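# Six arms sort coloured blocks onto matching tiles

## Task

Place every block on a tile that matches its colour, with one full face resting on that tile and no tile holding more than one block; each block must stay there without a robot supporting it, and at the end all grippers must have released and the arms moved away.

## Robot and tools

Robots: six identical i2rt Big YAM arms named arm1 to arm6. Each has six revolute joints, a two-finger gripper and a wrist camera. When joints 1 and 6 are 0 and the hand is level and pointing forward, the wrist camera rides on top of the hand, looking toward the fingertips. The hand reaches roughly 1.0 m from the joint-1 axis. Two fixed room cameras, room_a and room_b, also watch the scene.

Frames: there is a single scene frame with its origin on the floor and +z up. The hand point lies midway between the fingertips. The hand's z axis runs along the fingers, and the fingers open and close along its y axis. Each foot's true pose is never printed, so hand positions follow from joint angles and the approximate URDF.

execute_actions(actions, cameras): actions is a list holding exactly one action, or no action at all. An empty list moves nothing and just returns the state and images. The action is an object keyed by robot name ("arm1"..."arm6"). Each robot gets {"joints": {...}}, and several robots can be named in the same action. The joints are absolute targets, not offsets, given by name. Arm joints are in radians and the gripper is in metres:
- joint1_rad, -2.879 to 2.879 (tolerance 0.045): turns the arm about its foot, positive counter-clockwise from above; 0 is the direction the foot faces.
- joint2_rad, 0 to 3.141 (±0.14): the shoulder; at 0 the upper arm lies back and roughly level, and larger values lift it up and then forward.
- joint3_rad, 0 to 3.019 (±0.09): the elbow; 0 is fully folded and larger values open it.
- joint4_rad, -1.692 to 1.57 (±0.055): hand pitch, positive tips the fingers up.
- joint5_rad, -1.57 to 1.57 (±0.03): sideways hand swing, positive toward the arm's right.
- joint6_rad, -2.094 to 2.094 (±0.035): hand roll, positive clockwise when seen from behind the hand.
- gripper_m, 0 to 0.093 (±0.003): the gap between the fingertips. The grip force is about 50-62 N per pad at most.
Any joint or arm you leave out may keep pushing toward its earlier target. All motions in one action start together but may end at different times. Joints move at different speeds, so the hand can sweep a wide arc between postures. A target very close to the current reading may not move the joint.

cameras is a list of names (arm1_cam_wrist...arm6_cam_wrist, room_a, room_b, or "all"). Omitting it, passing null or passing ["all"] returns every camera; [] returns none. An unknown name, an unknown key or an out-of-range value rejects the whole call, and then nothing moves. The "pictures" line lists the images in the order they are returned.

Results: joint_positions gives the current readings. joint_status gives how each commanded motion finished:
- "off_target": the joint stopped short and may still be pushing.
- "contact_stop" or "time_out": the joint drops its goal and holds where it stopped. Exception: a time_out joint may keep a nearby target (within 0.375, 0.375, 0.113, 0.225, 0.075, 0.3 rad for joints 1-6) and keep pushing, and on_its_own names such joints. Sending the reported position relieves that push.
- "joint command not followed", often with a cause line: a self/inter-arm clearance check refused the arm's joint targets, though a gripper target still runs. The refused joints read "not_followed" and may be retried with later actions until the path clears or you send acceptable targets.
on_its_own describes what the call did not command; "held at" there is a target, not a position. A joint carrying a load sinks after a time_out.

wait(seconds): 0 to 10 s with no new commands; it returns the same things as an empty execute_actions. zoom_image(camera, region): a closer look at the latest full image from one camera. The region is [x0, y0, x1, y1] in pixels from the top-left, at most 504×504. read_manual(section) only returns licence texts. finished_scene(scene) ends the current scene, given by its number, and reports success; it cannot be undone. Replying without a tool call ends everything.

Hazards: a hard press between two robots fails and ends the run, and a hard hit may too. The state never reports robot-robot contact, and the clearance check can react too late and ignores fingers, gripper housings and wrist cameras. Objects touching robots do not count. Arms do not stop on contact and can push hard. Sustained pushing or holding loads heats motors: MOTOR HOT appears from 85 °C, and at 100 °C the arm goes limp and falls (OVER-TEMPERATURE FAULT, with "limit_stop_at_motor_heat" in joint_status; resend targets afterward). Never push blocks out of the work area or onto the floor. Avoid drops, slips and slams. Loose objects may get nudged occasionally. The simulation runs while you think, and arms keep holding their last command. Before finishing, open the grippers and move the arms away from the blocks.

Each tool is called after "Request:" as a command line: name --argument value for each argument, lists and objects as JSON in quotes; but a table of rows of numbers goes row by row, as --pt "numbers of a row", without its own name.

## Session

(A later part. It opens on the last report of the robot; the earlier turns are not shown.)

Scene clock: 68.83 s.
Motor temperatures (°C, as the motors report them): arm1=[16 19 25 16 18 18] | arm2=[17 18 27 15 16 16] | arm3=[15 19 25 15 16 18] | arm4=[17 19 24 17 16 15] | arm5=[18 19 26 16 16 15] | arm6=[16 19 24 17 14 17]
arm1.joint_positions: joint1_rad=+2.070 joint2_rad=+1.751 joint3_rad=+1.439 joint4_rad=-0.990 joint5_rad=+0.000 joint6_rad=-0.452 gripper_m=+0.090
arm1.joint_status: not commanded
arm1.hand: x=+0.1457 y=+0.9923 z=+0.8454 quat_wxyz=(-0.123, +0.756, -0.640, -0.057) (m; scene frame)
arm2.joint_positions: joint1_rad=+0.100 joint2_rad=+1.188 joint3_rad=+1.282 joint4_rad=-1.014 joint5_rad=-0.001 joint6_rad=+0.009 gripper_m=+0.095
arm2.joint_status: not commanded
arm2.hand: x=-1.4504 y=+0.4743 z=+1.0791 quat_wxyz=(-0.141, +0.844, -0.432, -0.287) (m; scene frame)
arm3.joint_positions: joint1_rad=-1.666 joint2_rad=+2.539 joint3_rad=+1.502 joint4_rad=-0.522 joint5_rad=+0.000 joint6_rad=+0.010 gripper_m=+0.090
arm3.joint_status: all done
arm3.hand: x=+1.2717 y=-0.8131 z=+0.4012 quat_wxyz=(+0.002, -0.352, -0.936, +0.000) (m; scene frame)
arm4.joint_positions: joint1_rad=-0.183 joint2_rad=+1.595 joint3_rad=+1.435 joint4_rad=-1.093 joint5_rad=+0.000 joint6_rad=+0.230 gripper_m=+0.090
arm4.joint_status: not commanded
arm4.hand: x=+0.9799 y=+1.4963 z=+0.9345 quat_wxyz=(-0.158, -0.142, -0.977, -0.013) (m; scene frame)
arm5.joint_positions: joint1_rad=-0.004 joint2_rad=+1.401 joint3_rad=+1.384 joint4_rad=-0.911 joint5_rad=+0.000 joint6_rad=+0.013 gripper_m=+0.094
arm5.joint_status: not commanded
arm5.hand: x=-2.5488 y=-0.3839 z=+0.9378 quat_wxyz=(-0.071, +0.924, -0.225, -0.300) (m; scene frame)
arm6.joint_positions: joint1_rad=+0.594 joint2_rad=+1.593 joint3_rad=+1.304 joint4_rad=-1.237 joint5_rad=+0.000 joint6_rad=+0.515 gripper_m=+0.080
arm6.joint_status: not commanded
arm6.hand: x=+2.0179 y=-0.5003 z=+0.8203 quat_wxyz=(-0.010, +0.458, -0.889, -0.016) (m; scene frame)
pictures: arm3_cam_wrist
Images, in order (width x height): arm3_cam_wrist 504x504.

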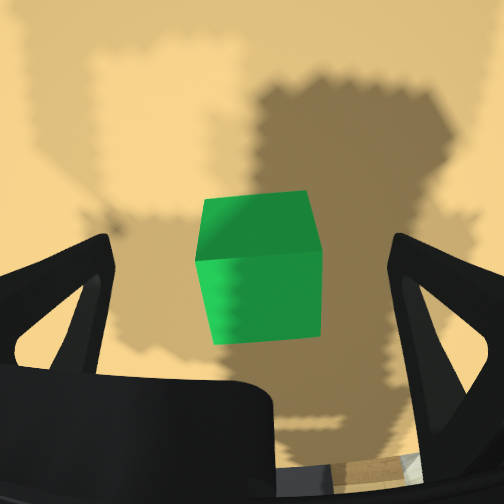

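Request:
execute_actions --actions '[{"arm3":{"joints":{"gripper_m":0.01}}}]' --cameras '["arm3_cam_wrist"]'

Request:
execute_actions --actions '[{"arm3":{"joints":{"joint2_rad":1.7,"joint4_rad":-1.2}}}]' --cameras '[]'

Request:
execute_actions --actions '[{"arm3":{"joints":{"joint1_rad":1.56}}}]' --cameras '[]'

Request:
execute_actions --actions '[{"arm3":{"joints":{"joint2_rad":2.52,"joint3_rad":1.59,"joint4_rad":-0.62}}}]' --cameras '["arm3_cam_wrist"]'

Scene clock: 71.37 s.
Motor temperatures (°C, as the motors report them): arm1=[16 19 25 16 18 18] | arm2=[17 18 27 15 16 16] | arm3=[15 19 25 15 16 18] | arm4=[17 19 25 17 16 15] | arm5=[18 19 26 16 16 15] | arm6=[16 19 24 17 14 17]
arm1.joint_positions: joint1_rad=+2.070 joint2_rad=+1.751 joint3_rad=+1.439 joint4_rad=-0.990 joint5_rad=+0.000 joint6_rad=-0.452 gripper_m=+0.090
arm1.joint_status: not commanded
arm1.hand: x=+0.1457 y=+0.9923 z=+0.8454 quat_wxyz=(-0.123, +0.756, -0.640, -0.057) (m; scene frame)
arm2.joint_positions: joint1_rad=+0.100 joint2_rad=+1.188 joint3_rad=+1.282 joint4_rad=-1.014 joint5_rad=-0.001 joint6_rad=+0.009 gripper_m=+0.095
arm2.joint_status: not commanded
arm2.hand: x=-1.4504 y=+0.4743 z=+1.0791 quat_wxyz=(-0.141, +0.844, -0.432, -0.287) (m; scene frame)
arm3.joint_positions: joint1_rad=-1.666 joint2_rad=+2.539 joint3_rad=+1.502 joint4_rad=-0.522 joint5_rad=+0.000 joint6_rad=+0.010 gripper_m=+0.031
arm3.joint_status: gripper_m off_target (ended at +0.031, target +0.010)
arm3.hand: x=+1.2717 y=-0.8131 z=+0.4012 quat_wxyz=(+0.002, -0.352, -0.936, +0.000) (m; scene frame)
arm4.joint_positions: joint1_rad=-0.183 joint2_rad=+1.595 joint3_rad=+1.435 joint4_rad=-1.093 joint5_rad=+0.000 joint6_rad=+0.230 gripper_m=+0.090
arm4.joint_status: not commanded
arm4.hand: x=+0.9799 y=+1.4963 z=+0.9345 quat_wxyz=(-0.158, -0.142, -0.977, -0.013) (m; scene frame)
arm5.joint_positions: joint1_rad=-0.004 joint2_rad=+1.401 joint3_rad=+1.384 joint4_rad=-0.911 joint5_rad=+0.000 joint6_rad=+0.013 gripper_m=+0.094
arm5.joint_status: not commanded
arm5.hand: x=-2.5488 y=-0.3839 z=+0.9378 quat_wxyz=(-0.071, +0.924, -0.225, -0.300) (m; scene frame)
arm6.joint_positions: joint1_rad=+0.594 joint2_rad=+1.593 joint3_rad=+1.304 joint4_rad=-1.237 joint5_rad=+0.000 joint6_rad=+0.515 gripper_m=+0.080
arm6.joint_status: not commanded
arm6.hand: x=+2.0179 y=-0.5003 z=+0.8203 quat_wxyz=(-0.010, +0.458, -0.889, -0.016) (m; scene frame)
pictures: arm3_cam_wrist
Images, in order (width x height): arm3_cam_wrist 504x504.

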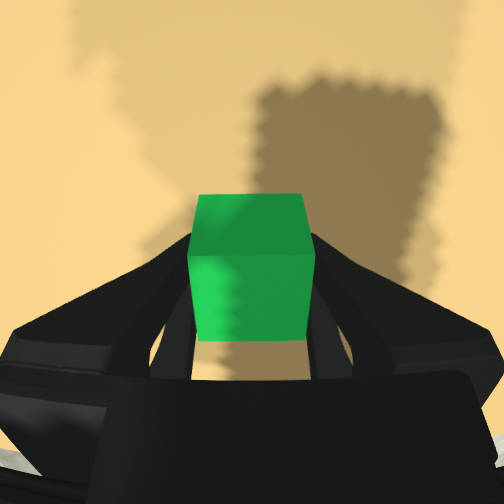

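Scene clock: 73.03 s.
Motor temperatures (°C, as the motors report them): arm1=[16 19 26 16 18 18] | arm2=[17 18 27 15 16 16] | arm3=[15 19 25 15 16 18] | arm4=[17 19 25 17 16 15] | arm5=[18 19 26 16 16 15] | arm6=[16 19 24 17 14 17]
arm1.joint_positions: joint1_rad=+2.070 joint2_rad=+1.751 joint3_rad=+1.439 joint4_rad=-0.990 joint5_rad=+0.000 joint6_rad=-0.452 gripper_m=+0.090
arm1.joint_status: not commanded
arm1.hand: x=+0.1457 y=+0.9923 z=+0.8454 quat_wxyz=(-0.123, +0.756, -0.640, -0.057) (m; scene frame)
arm2.joint_positions: joint1_rad=+0.100 joint2_rad=+1.188 joint3_rad=+1.282 joint4_rad=-1.014 joint5_rad=-0.001 joint6_rad=+0.009 gripper_m=+0.095
arm2.joint_status: not commanded
arm2.hand: x=-1.4504 y=+0.4743 z=+1.0791 quat_wxyz=(-0.141, +0.844, -0.432, -0.287) (m; scene frame)
arm3.joint_positions: joint1_rad=-1.666 joint2_rad=+1.698 joint3_rad=+1.501 joint4_rad=-1.186 joint5_rad=+0.000 joint6_rad=+0.010 gripper_m=+0.031
arm3.joint_status: all done
arm3.hand: x=+1.2691 y=-0.8097 z=+0.8682 quat_wxyz=(-0.080, -0.351, -0.932, +0.030) (m; scene frame)
arm4.joint_positions: joint1_rad=-0.183 joint2_rad=+1.595 joint3_rad=+1.435 joint4_rad=-1.093 joint5_rad=+0.000 joint6_rad=+0.230 gripper_m=+0.090
arm4.joint_status: not commanded
arm4.hand: x=+0.9799 y=+1.4963 z=+0.9345 quat_wxyz=(-0.158, -0.142, -0.977, -0.013) (m; scene frame)
arm5.joint_positions: joint1_rad=-0.004 joint2_rad=+1.401 joint3_rad=+1.384 joint4_rad=-0.911 joint5_rad=+0.000 joint6_rad=+0.013 gripper_m=+0.094
arm5.joint_status: not commanded
arm5.hand: x=-2.5488 y=-0.3839 z=+0.9378 quat_wxyz=(-0.071, +0.924, -0.225, -0.300) (m; scene frame)
arm6.joint_positions: joint1_rad=+0.594 joint2_rad=+1.593 joint3_rad=+1.304 joint4_rad=-1.237 joint5_rad=+0.000 joint6_rad=+0.515 gripper_m=+0.080
arm6.joint_status: not commanded
arm6.hand: x=+2.0179 y=-0.5003 z=+0.8203 quat_wxyz=(-0.010, +0.458, -0.889, -0.016) (m; scene frame)
pictures: none
No camera images: the call's "cameras" was empty. Leave "cameras" out to get every camera's image.

Scene clock: 75.70 s.
Motor temperatures (°C, as the motors report them): arm1=[16 19 26 16 18 18] | arm2=[17 18 27 15 16 16] | arm3=[15 19 25 15 16 18] | arm4=[17 19 25 17 16 15] | arm5=[18 19 26 16 16 15] | arm6=[16 19 24 17 14 17]
arm1.joint_positions: joint1_rad=+2.070 joint2_rad=+1.751 joint3_rad=+1.439 joint4_rad=-0.990 joint5_rad=+0.000 joint6_rad=-0.452 gripper_m=+0.090
arm1.joint_status: not commanded
arm1.hand: x=+0.1457 y=+0.9923 z=+0.8454 quat_wxyz=(-0.123, +0.756, -0.640, -0.057) (m; scene frame)
arm2.joint_positions: joint1_rad=+0.100 joint2_rad=+1.188 joint3_rad=+1.282 joint4_rad=-1.014 joint5_rad=-0.001 joint6_rad=+0.009 gripper_m=+0.095
arm2.joint_status: not commanded
arm2.hand: x=-1.4504 y=+0.4743 z=+1.0791 quat_wxyz=(-0.141, +0.844, -0.432, -0.287) (m; scene frame)
arm3.joint_positions: joint1_rad=+1.567 joint2_rad=+1.703 joint3_rad=+1.501 joint4_rad=-1.186 joint5_rad=+0.000 joint6_rad=+0.010 gripper_m=+0.031
arm3.joint_status: all done
arm3.hand: x=+0.3920 y=-0.1217 z=+0.8837 quat_wxyz=(-0.030, +0.946, -0.308, -0.095) (m; scene frame)
arm4.joint_positions: joint1_rad=-0.183 joint2_rad=+1.595 joint3_rad=+1.435 joint4_rad=-1.093 joint5_rad=+0.000 joint6_rad=+0.230 gripper_m=+0.090
arm4.joint_status: not commanded
arm4.hand: x=+0.9799 y=+1.4963 z=+0.9345 quat_wxyz=(-0.158, -0.142, -0.977, -0.013) (m; scene frame)
arm5.joint_positions: joint1_rad=-0.004 joint2_rad=+1.401 joint3_rad=+1.384 joint4_rad=-0.911 joint5_rad=+0.000 joint6_rad=+0.013 gripper_m=+0.094
arm5.joint_status: not commanded
arm5.hand: x=-2.5488 y=-0.3839 z=+0.9378 quat_wxyz=(-0.071, +0.924, -0.225, -0.300) (m; scene frame)
arm6.joint_positions: joint1_rad=+0.594 joint2_rad=+1.593 joint3_rad=+1.304 joint4_rad=-1.237 joint5_rad=+0.000 joint6_rad=+0.515 gripper_m=+0.080
arm6.joint_status: not commanded
arm6.hand: x=+2.0179 y=-0.5003 z=+0.8203 quat_wxyz=(-0.010, +0.458, -0.889, -0.016) (m; scene frame)
pictures: none
No camera images: the call's "cameras" was empty. Leave "cameras" out to get every camera's image.

Scene clock: 77.40 s.
Motor temperatures (°C, as the motors report them): arm1=[16 19 26 16 18 18] | arm2=[17 18 27 15 16 16] | arm3=[15 19 25 15 16 18] | arm4=[17 19 25 17 16 15] | arm5=[18 19 26 16 16 15] | arm6=[16 19 24 17 14 17]
arm1.joint_positions: joint1_rad=+2.070 joint2_rad=+1.751 joint3_rad=+1.439 joint4_rad=-0.990 joint5_rad=+0.000 joint6_rad=-0.452 gripper_m=+0.090
arm1.joint_status: not commanded
arm1.hand: x=+0.1457 y=+0.9923 z=+0.8454 quat_wxyz=(-0.123, +0.756, -0.640, -0.057) (m; scene frame)
arm2.joint_positions: joint1_rad=+0.100 joint2_rad=+1.188 joint3_rad=+1.282 joint4_rad=-1.014 joint5_rad=-0.001 joint6_rad=+0.009 gripper_m=+0.095
arm2.joint_status: not commanded
arm2.hand: x=-1.4504 y=+0.4743 z=+1.0791 quat_wxyz=(-0.141, +0.844, -0.432, -0.287) (m; scene frame)
arm3.joint_positions: joint1_rad=+1.567 joint2_rad=+2.524 joint3_rad=+1.563 joint4_rad=-0.633 joint5_rad=+0.000 joint6_rad=+0.010 gripper_m=+0.031
arm3.joint_status: all done
arm3.hand: x=+0.3658 y=-0.1033 z=+0.4412 quat_wxyz=(+0.001, +0.951, -0.309, +0.003) (m; scene frame)
arm4.joint_positions: joint1_rad=-0.183 joint2_rad=+1.595 joint3_rad=+1.435 joint4_rad=-1.093 joint5_rad=+0.000 joint6_rad=+0.230 gripper_m=+0.090
arm4.joint_status: not commanded
arm4.hand: x=+0.9799 y=+1.4963 z=+0.9345 quat_wxyz=(-0.158, -0.142, -0.977, -0.013) (m; scene frame)
arm5.joint_positions: joint1_rad=-0.004 joint2_rad=+1.401 joint3_rad=+1.384 joint4_rad=-0.911 joint5_rad=+0.000 joint6_rad=+0.013 gripper_m=+0.094
arm5.joint_status: not commanded
arm5.hand: x=-2.5488 y=-0.3839 z=+0.9378 quat_wxyz=(-0.071, +0.924, -0.225, -0.300) (m; scene frame)
arm6.joint_positions: joint1_rad=+0.594 joint2_rad=+1.593 joint3_rad=+1.304 joint4_rad=-1.237 joint5_rad=+0.000 joint6_rad=+0.515 gripper_m=+0.080
arm6.joint_status: not commanded
arm6.hand: x=+2.0179 y=-0.5003 z=+0.8203 quat_wxyz=(-0.010, +0.458, -0.889, -0.016) (m; scene frame)
pictures: arm3_cam_wrist
Images, in order (width x height): arm3_cam_wrist 504x504.

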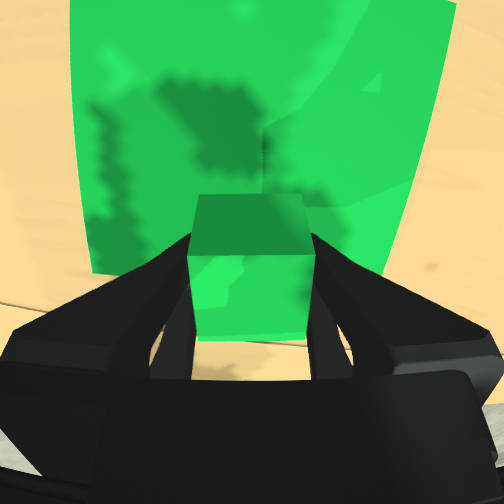

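Request:
execute_actions --actions '[{"arm3":{"joints":{"joint2_rad":2.63,"joint3_rad":1.745,"joint4_rad":-0.66}}}]' --cameras '["arm3_cam_wrist"]'

Scene clock: 79.13 s.
Motor temperatures (°C, as the motors report them): arm1=[16 19 26 16 18 18] | arm2=[17 18 27 15 16 16] | arm3=[15 20 25 15 16 18] | arm4=[17 19 25 17 16 15] | arm5=[18 19 26 16 16 15] | arm6=[16 18 24 17 14 17]
arm1.joint_positions: joint1_rad=+2.070 joint2_rad=+1.751 joint3_rad=+1.439 joint4_rad=-0.990 joint5_rad=+0.000 joint6_rad=-0.452 gripper_m=+0.090
arm1.joint_status: not commanded
arm1.hand: x=+0.1457 y=+0.9923 z=+0.8454 quat_wxyz=(-0.123, +0.756, -0.640, -0.057) (m; scene frame)
arm2.joint_positions: joint1_rad=+0.100 joint2_rad=+1.188 joint3_rad=+1.282 joint4_rad=-1.014 joint5_rad=-0.001 joint6_rad=+0.009 gripper_m=+0.095
arm2.joint_status: not commanded
arm2.hand: x=-1.4504 y=+0.4743 z=+1.0791 quat_wxyz=(-0.141, +0.844, -0.432, -0.287) (m; scene frame)
arm3.joint_positions: joint1_rad=+1.567 joint2_rad=+2.621 joint3_rad=+1.712 joint4_rad=-0.648 joint5_rad=+0.000 joint6_rad=+0.010 gripper_m=+0.031
arm3.joint_status: all done
arm3.hand: x=+0.3337 y=-0.0804 z=+0.4187 quat_wxyz=(-0.004, +0.951, -0.309, -0.014) (m; scene frame)
arm4.joint_positions: joint1_rad=-0.183 joint2_rad=+1.595 joint3_rad=+1.435 joint4_rad=-1.093 joint5_rad=+0.000 joint6_rad=+0.230 gripper_m=+0.090
arm4.joint_status: not commanded
arm4.hand: x=+0.9799 y=+1.4963 z=+0.9345 quat_wxyz=(-0.158, -0.142, -0.977, -0.013) (m; scene frame)
arm5.joint_positions: joint1_rad=-0.004 joint2_rad=+1.401 joint3_rad=+1.384 joint4_rad=-0.911 joint5_rad=+0.000 joint6_rad=+0.013 gripper_m=+0.094
arm5.joint_status: not commanded
arm5.hand: x=-2.5488 y=-0.3839 z=+0.9378 quat_wxyz=(-0.071, +0.924, -0.225, -0.300) (m; scene frame)
arm6.joint_positions: joint1_rad=+0.594 joint2_rad=+1.593 joint3_rad=+1.304 joint4_rad=-1.237 joint5_rad=+0.000 joint6_rad=+0.515 gripper_m=+0.080
arm6.joint_status: not commanded
arm6.hand: x=+2.0179 y=-0.5003 z=+0.8203 quat_wxyz=(-0.010, +0.458, -0.889, -0.016) (m; scene frame)
pictures: arm3_cam_wrist
Images, in order (width x height): arm3_cam_wrist 504x504.

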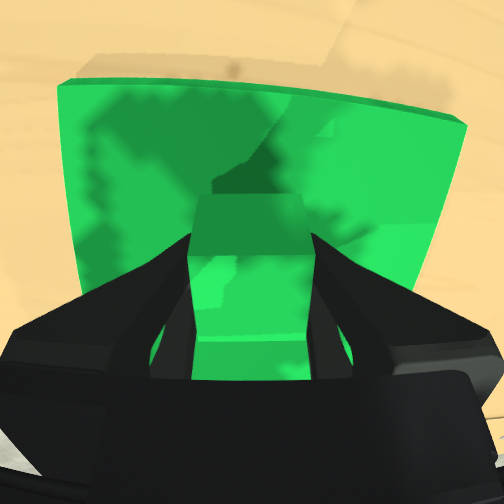

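Request:
execute_actions --actions '[{"arm3":{"joints":{"joint2_rad":2.655}}}]' --cameras '[]'

Request:
execute_actions --actions '[{"arm3":{"joints":{"gripper_m":0.08}}}]' --cameras '[]'

Request:
execute_actions --actions '[{"arm3":{"joints":{"joint2_rad":2.2,"joint4_rad":-1.05}}}]' --cameras '["arm3_cam_wrist","room_a","room_b"]'

Scene clock: 80.87 s.
Motor temperatures (°C, as the motors report them): arm1=[16 19 26 16 18 18] | arm2=[17 18 27 15 16 16] | arm3=[15 20 25 15 16 18] | arm4=[17 19 25 17 16 15] | arm5=[18 19 26 16 16 15] | arm6=[16 18 24 17 14 17]
arm1.joint_positions: joint1_rad=+2.070 joint2_rad=+1.751 joint3_rad=+1.439 joint4_rad=-0.990 joint5_rad=+0.000 joint6_rad=-0.452 gripper_m=+0.090
arm1.joint_status: not commanded
arm1.hand: x=+0.1457 y=+0.9923 z=+0.8454 quat_wxyz=(-0.123, +0.756, -0.640, -0.057) (m; scene frame)
arm2.joint_positions: joint1_rad=+0.100 joint2_rad=+1.188 joint3_rad=+1.282 joint4_rad=-1.014 joint5_rad=-0.001 joint6_rad=+0.009 gripper_m=+0.095
arm2.joint_status: not commanded
arm2.hand: x=-1.4504 y=+0.4743 z=+1.0791 quat_wxyz=(-0.141, +0.844, -0.432, -0.287) (m; scene frame)
arm3.joint_positions: joint1_rad=+1.567 joint2_rad=+2.630 joint3_rad=+1.716 joint4_rad=-0.648 joint5_rad=+0.000 joint6_rad=+0.010 gripper_m=+0.031
arm3.joint_status: all done
arm3.hand: x=+0.3346 y=-0.0811 z=+0.4145 quat_wxyz=(-0.004, +0.951, -0.309, -0.012) (m; scene frame)
arm4.joint_positions: joint1_rad=-0.183 joint2_rad=+1.595 joint3_rad=+1.435 joint4_rad=-1.093 joint5_rad=+0.000 joint6_rad=+0.230 gripper_m=+0.090
arm4.joint_status: not commanded
arm4.hand: x=+0.9799 y=+1.4963 z=+0.9345 quat_wxyz=(-0.158, -0.142, -0.977, -0.013) (m; scene frame)
arm5.joint_positions: joint1_rad=-0.004 joint2_rad=+1.401 joint3_rad=+1.384 joint4_rad=-0.911 joint5_rad=+0.000 joint6_rad=+0.013 gripper_m=+0.094
arm5.joint_status: not commanded
arm5.hand: x=-2.5488 y=-0.3839 z=+0.9378 quat_wxyz=(-0.071, +0.924, -0.225, -0.300) (m; scene frame)
arm6.joint_positions: joint1_rad=+0.594 joint2_rad=+1.593 joint3_rad=+1.304 joint4_rad=-1.237 joint5_rad=+0.000 joint6_rad=+0.515 gripper_m=+0.080
arm6.joint_status: not commanded
arm6.hand: x=+2.0179 y=-0.5003 z=+0.8203 quat_wxyz=(-0.010, +0.458, -0.889, -0.016) (m; scene frame)
pictures: none
No camera images: the call's "cameras" was empty. Leave "cameras" out to get every camera's image.

Scene clock: 81.53 s.
Motor temperatures (°C, as the motors report them): arm1=[16 19 26 16 18 18] | arm2=[17 18 27 15 16 16] | arm3=[15 20 25 15 16 18] | arm4=[17 19 25 17 16 15] | arm5=[18 19 26 16 16 15] | arm6=[16 18 24 17 14 17]
arm1.joint_positions: joint1_rad=+2.070 joint2_rad=+1.751 joint3_rad=+1.439 joint4_rad=-0.990 joint5_rad=+0.000 joint6_rad=-0.452 gripper_m=+0.090
arm1.joint_status: not commanded
arm1.hand: x=+0.1457 y=+0.9923 z=+0.8454 quat_wxyz=(-0.123, +0.756, -0.640, -0.057) (m; scene frame)
arm2.joint_positions: joint1_rad=+0.100 joint2_rad=+1.188 joint3_rad=+1.282 joint4_rad=-1.014 joint5_rad=-0.001 joint6_rad=+0.009 gripper_m=+0.095
arm2.joint_status: not commanded
arm2.hand: x=-1.4504 y=+0.4743 z=+1.0791 quat_wxyz=(-0.141, +0.844, -0.432, -0.287) (m; scene frame)
arm3.joint_positions: joint1_rad=+1.567 joint2_rad=+2.635 joint3_rad=+1.716 joint4_rad=-0.648 joint5_rad=+0.000 joint6_rad=+0.010 gripper_m=+0.080
arm3.joint_status: all done
arm3.hand: x=+0.3363 y=-0.0823 z=+0.4115 quat_wxyz=(-0.003, +0.951, -0.309, -0.010) (m; scene frame)
arm4.joint_positions: joint1_rad=-0.183 joint2_rad=+1.595 joint3_rad=+1.435 joint4_rad=-1.093 joint5_rad=+0.000 joint6_rad=+0.230 gripper_m=+0.090
arm4.joint_status: not commanded
arm4.hand: x=+0.9799 y=+1.4963 z=+0.9345 quat_wxyz=(-0.158, -0.142, -0.977, -0.013) (m; scene frame)
arm5.joint_positions: joint1_rad=-0.004 joint2_rad=+1.401 joint3_rad=+1.384 joint4_rad=-0.911 joint5_rad=+0.000 joint6_rad=+0.013 gripper_m=+0.094
arm5.joint_status: not commanded
arm5.hand: x=-2.5488 y=-0.3839 z=+0.9378 quat_wxyz=(-0.071, +0.924, -0.225, -0.300) (m; scene frame)
arm6.joint_positions: joint1_rad=+0.594 joint2_rad=+1.593 joint3_rad=+1.304 joint4_rad=-1.237 joint5_rad=+0.000 joint6_rad=+0.515 gripper_m=+0.080
arm6.joint_status: not commanded
arm6.hand: x=+2.0179 y=-0.5003 z=+0.8203 quat_wxyz=(-0.010, +0.458, -0.889, -0.016) (m; scene frame)
pictures: none
No camera images: the call's "cameras" was empty. Leave "cameras" out to get every camera's image.

Scene clock: 83.17 s.
Motor temperatures (°C, as the motors report them): arm1=[16 19 26 16 18 18] | arm2=[17 18 27 15 16 16] | arm3=[15 20 25 15 16 18] | arm4=[17 19 25 17 16 15] | arm5=[18 19 27 16 16 15] | arm6=[16 18 24 17 14 17]
arm1.joint_positions: joint1_rad=+2.070 joint2_rad=+1.751 joint3_rad=+1.439 joint4_rad=-0.990 joint5_rad=+0.000 joint6_rad=-0.452 gripper_m=+0.090
arm1.joint_status: not commanded
arm1.hand: x=+0.1457 y=+0.9923 z=+0.8454 quat_wxyz=(-0.123, +0.756, -0.640, -0.057) (m; scene frame)
arm2.joint_positions: joint1_rad=+0.100 joint2_rad=+1.188 joint3_rad=+1.282 joint4_rad=-1.014 joint5_rad=-0.001 joint6_rad=+0.009 gripper_m=+0.095
arm2.joint_status: not commanded
arm2.hand: x=-1.4504 y=+0.4743 z=+1.0791 quat_wxyz=(-0.141, +0.844, -0.432, -0.287) (m; scene frame)
arm3.joint_positions: joint1_rad=+1.567 joint2_rad=+2.204 joint3_rad=+1.735 joint4_rad=-1.038 joint5_rad=+0.000 joint6_rad=+0.010 gripper_m=+0.080
arm3.joint_status: all done
arm3.hand: x=+0.3086 y=-0.0625 z=+0.6844 quat_wxyz=(-0.012, +0.950, -0.309, -0.038) (m; scene frame)
arm4.joint_positions: joint1_rad=-0.183 joint2_rad=+1.595 joint3_rad=+1.435 joint4_rad=-1.093 joint5_rad=+0.000 joint6_rad=+0.230 gripper_m=+0.090
arm4.joint_status: not commanded
arm4.hand: x=+0.9799 y=+1.4963 z=+0.9345 quat_wxyz=(-0.158, -0.142, -0.977, -0.013) (m; scene frame)
arm5.joint_positions: joint1_rad=-0.004 joint2_rad=+1.401 joint3_rad=+1.384 joint4_rad=-0.911 joint5_rad=+0.000 joint6_rad=+0.013 gripper_m=+0.094
arm5.joint_status: not commanded
arm5.hand: x=-2.5488 y=-0.3839 z=+0.9378 quat_wxyz=(-0.071, +0.924, -0.225, -0.300) (m; scene frame)
arm6.joint_positions: joint1_rad=+0.594 joint2_rad=+1.593 joint3_rad=+1.304 joint4_rad=-1.237 joint5_rad=+0.000 joint6_rad=+0.515 gripper_m=+0.080
arm6.joint_status: not commanded
arm6.hand: x=+2.0179 y=-0.5003 z=+0.8203 quat_wxyz=(-0.010, +0.458, -0.889, -0.016) (m; scene frame)
pictures: arm3_cam_wrist, room_a, room_b
Images, in order (width x height): arm3_cam_wrist 504x504, room_a 672x504, room_b 672x504.

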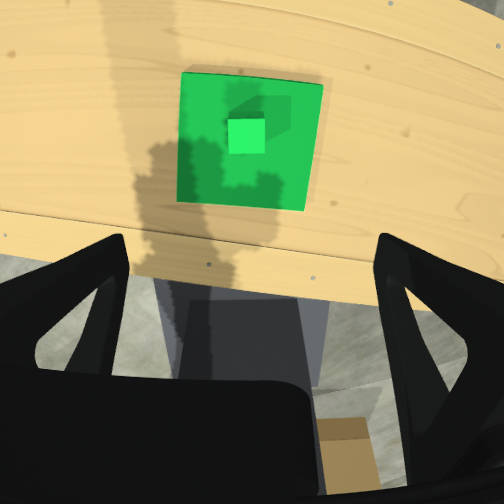

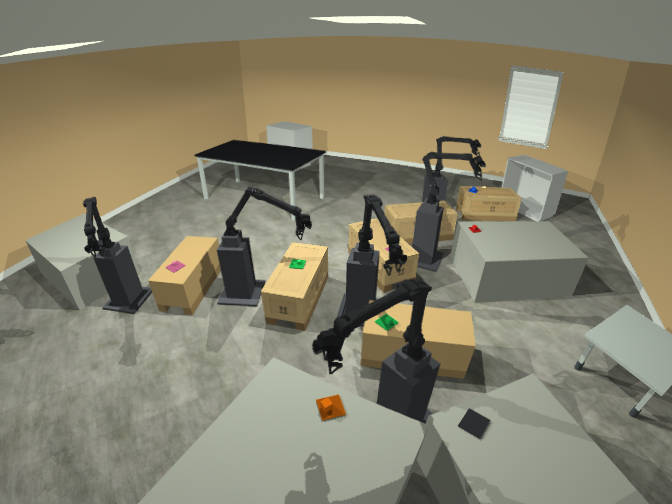

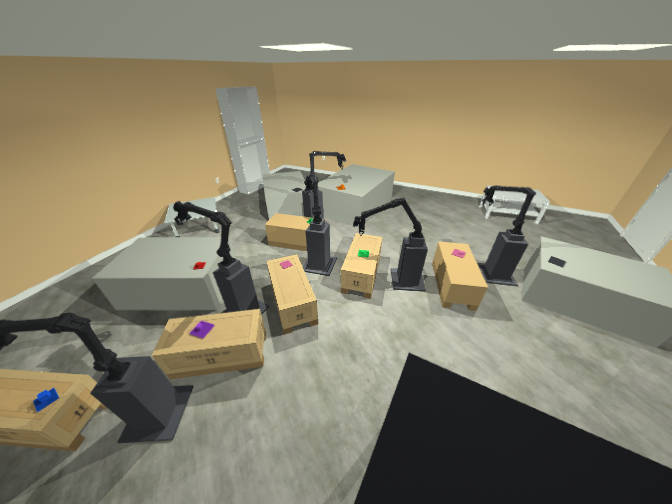

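Request:
zoom_image --camera "room_a" --region '[440,165,540,245]'

Request:
zoom_image --camera "room_b" --region '[0,300,280,460]'

Region (440, 165, 540, 245) of room_a's 672x504 image, scaled by 5.040, with more detail than that image has; it fills the top 403 rows of this view, and the rest is white.

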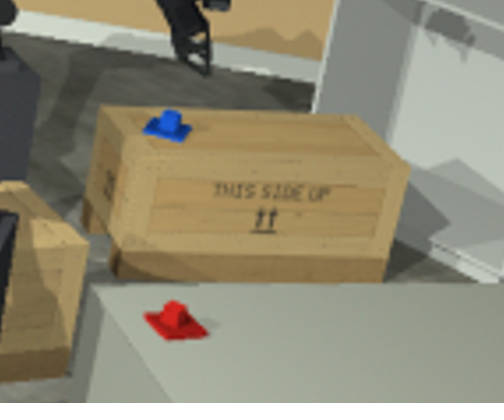

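Region (0, 300, 280, 460) of room_b's 672x504 image, scaled by 1.800, with more detail than that image has; it fills the top 288 rows of this view, and the rest is white.

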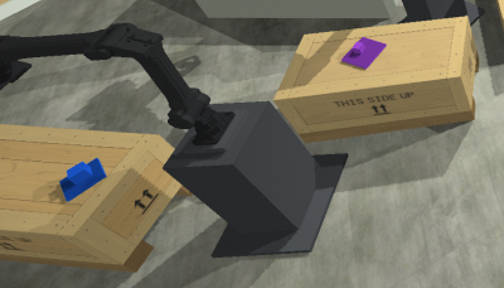

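Request:
finished_scene --scene 2

The scene is finished: the task was done.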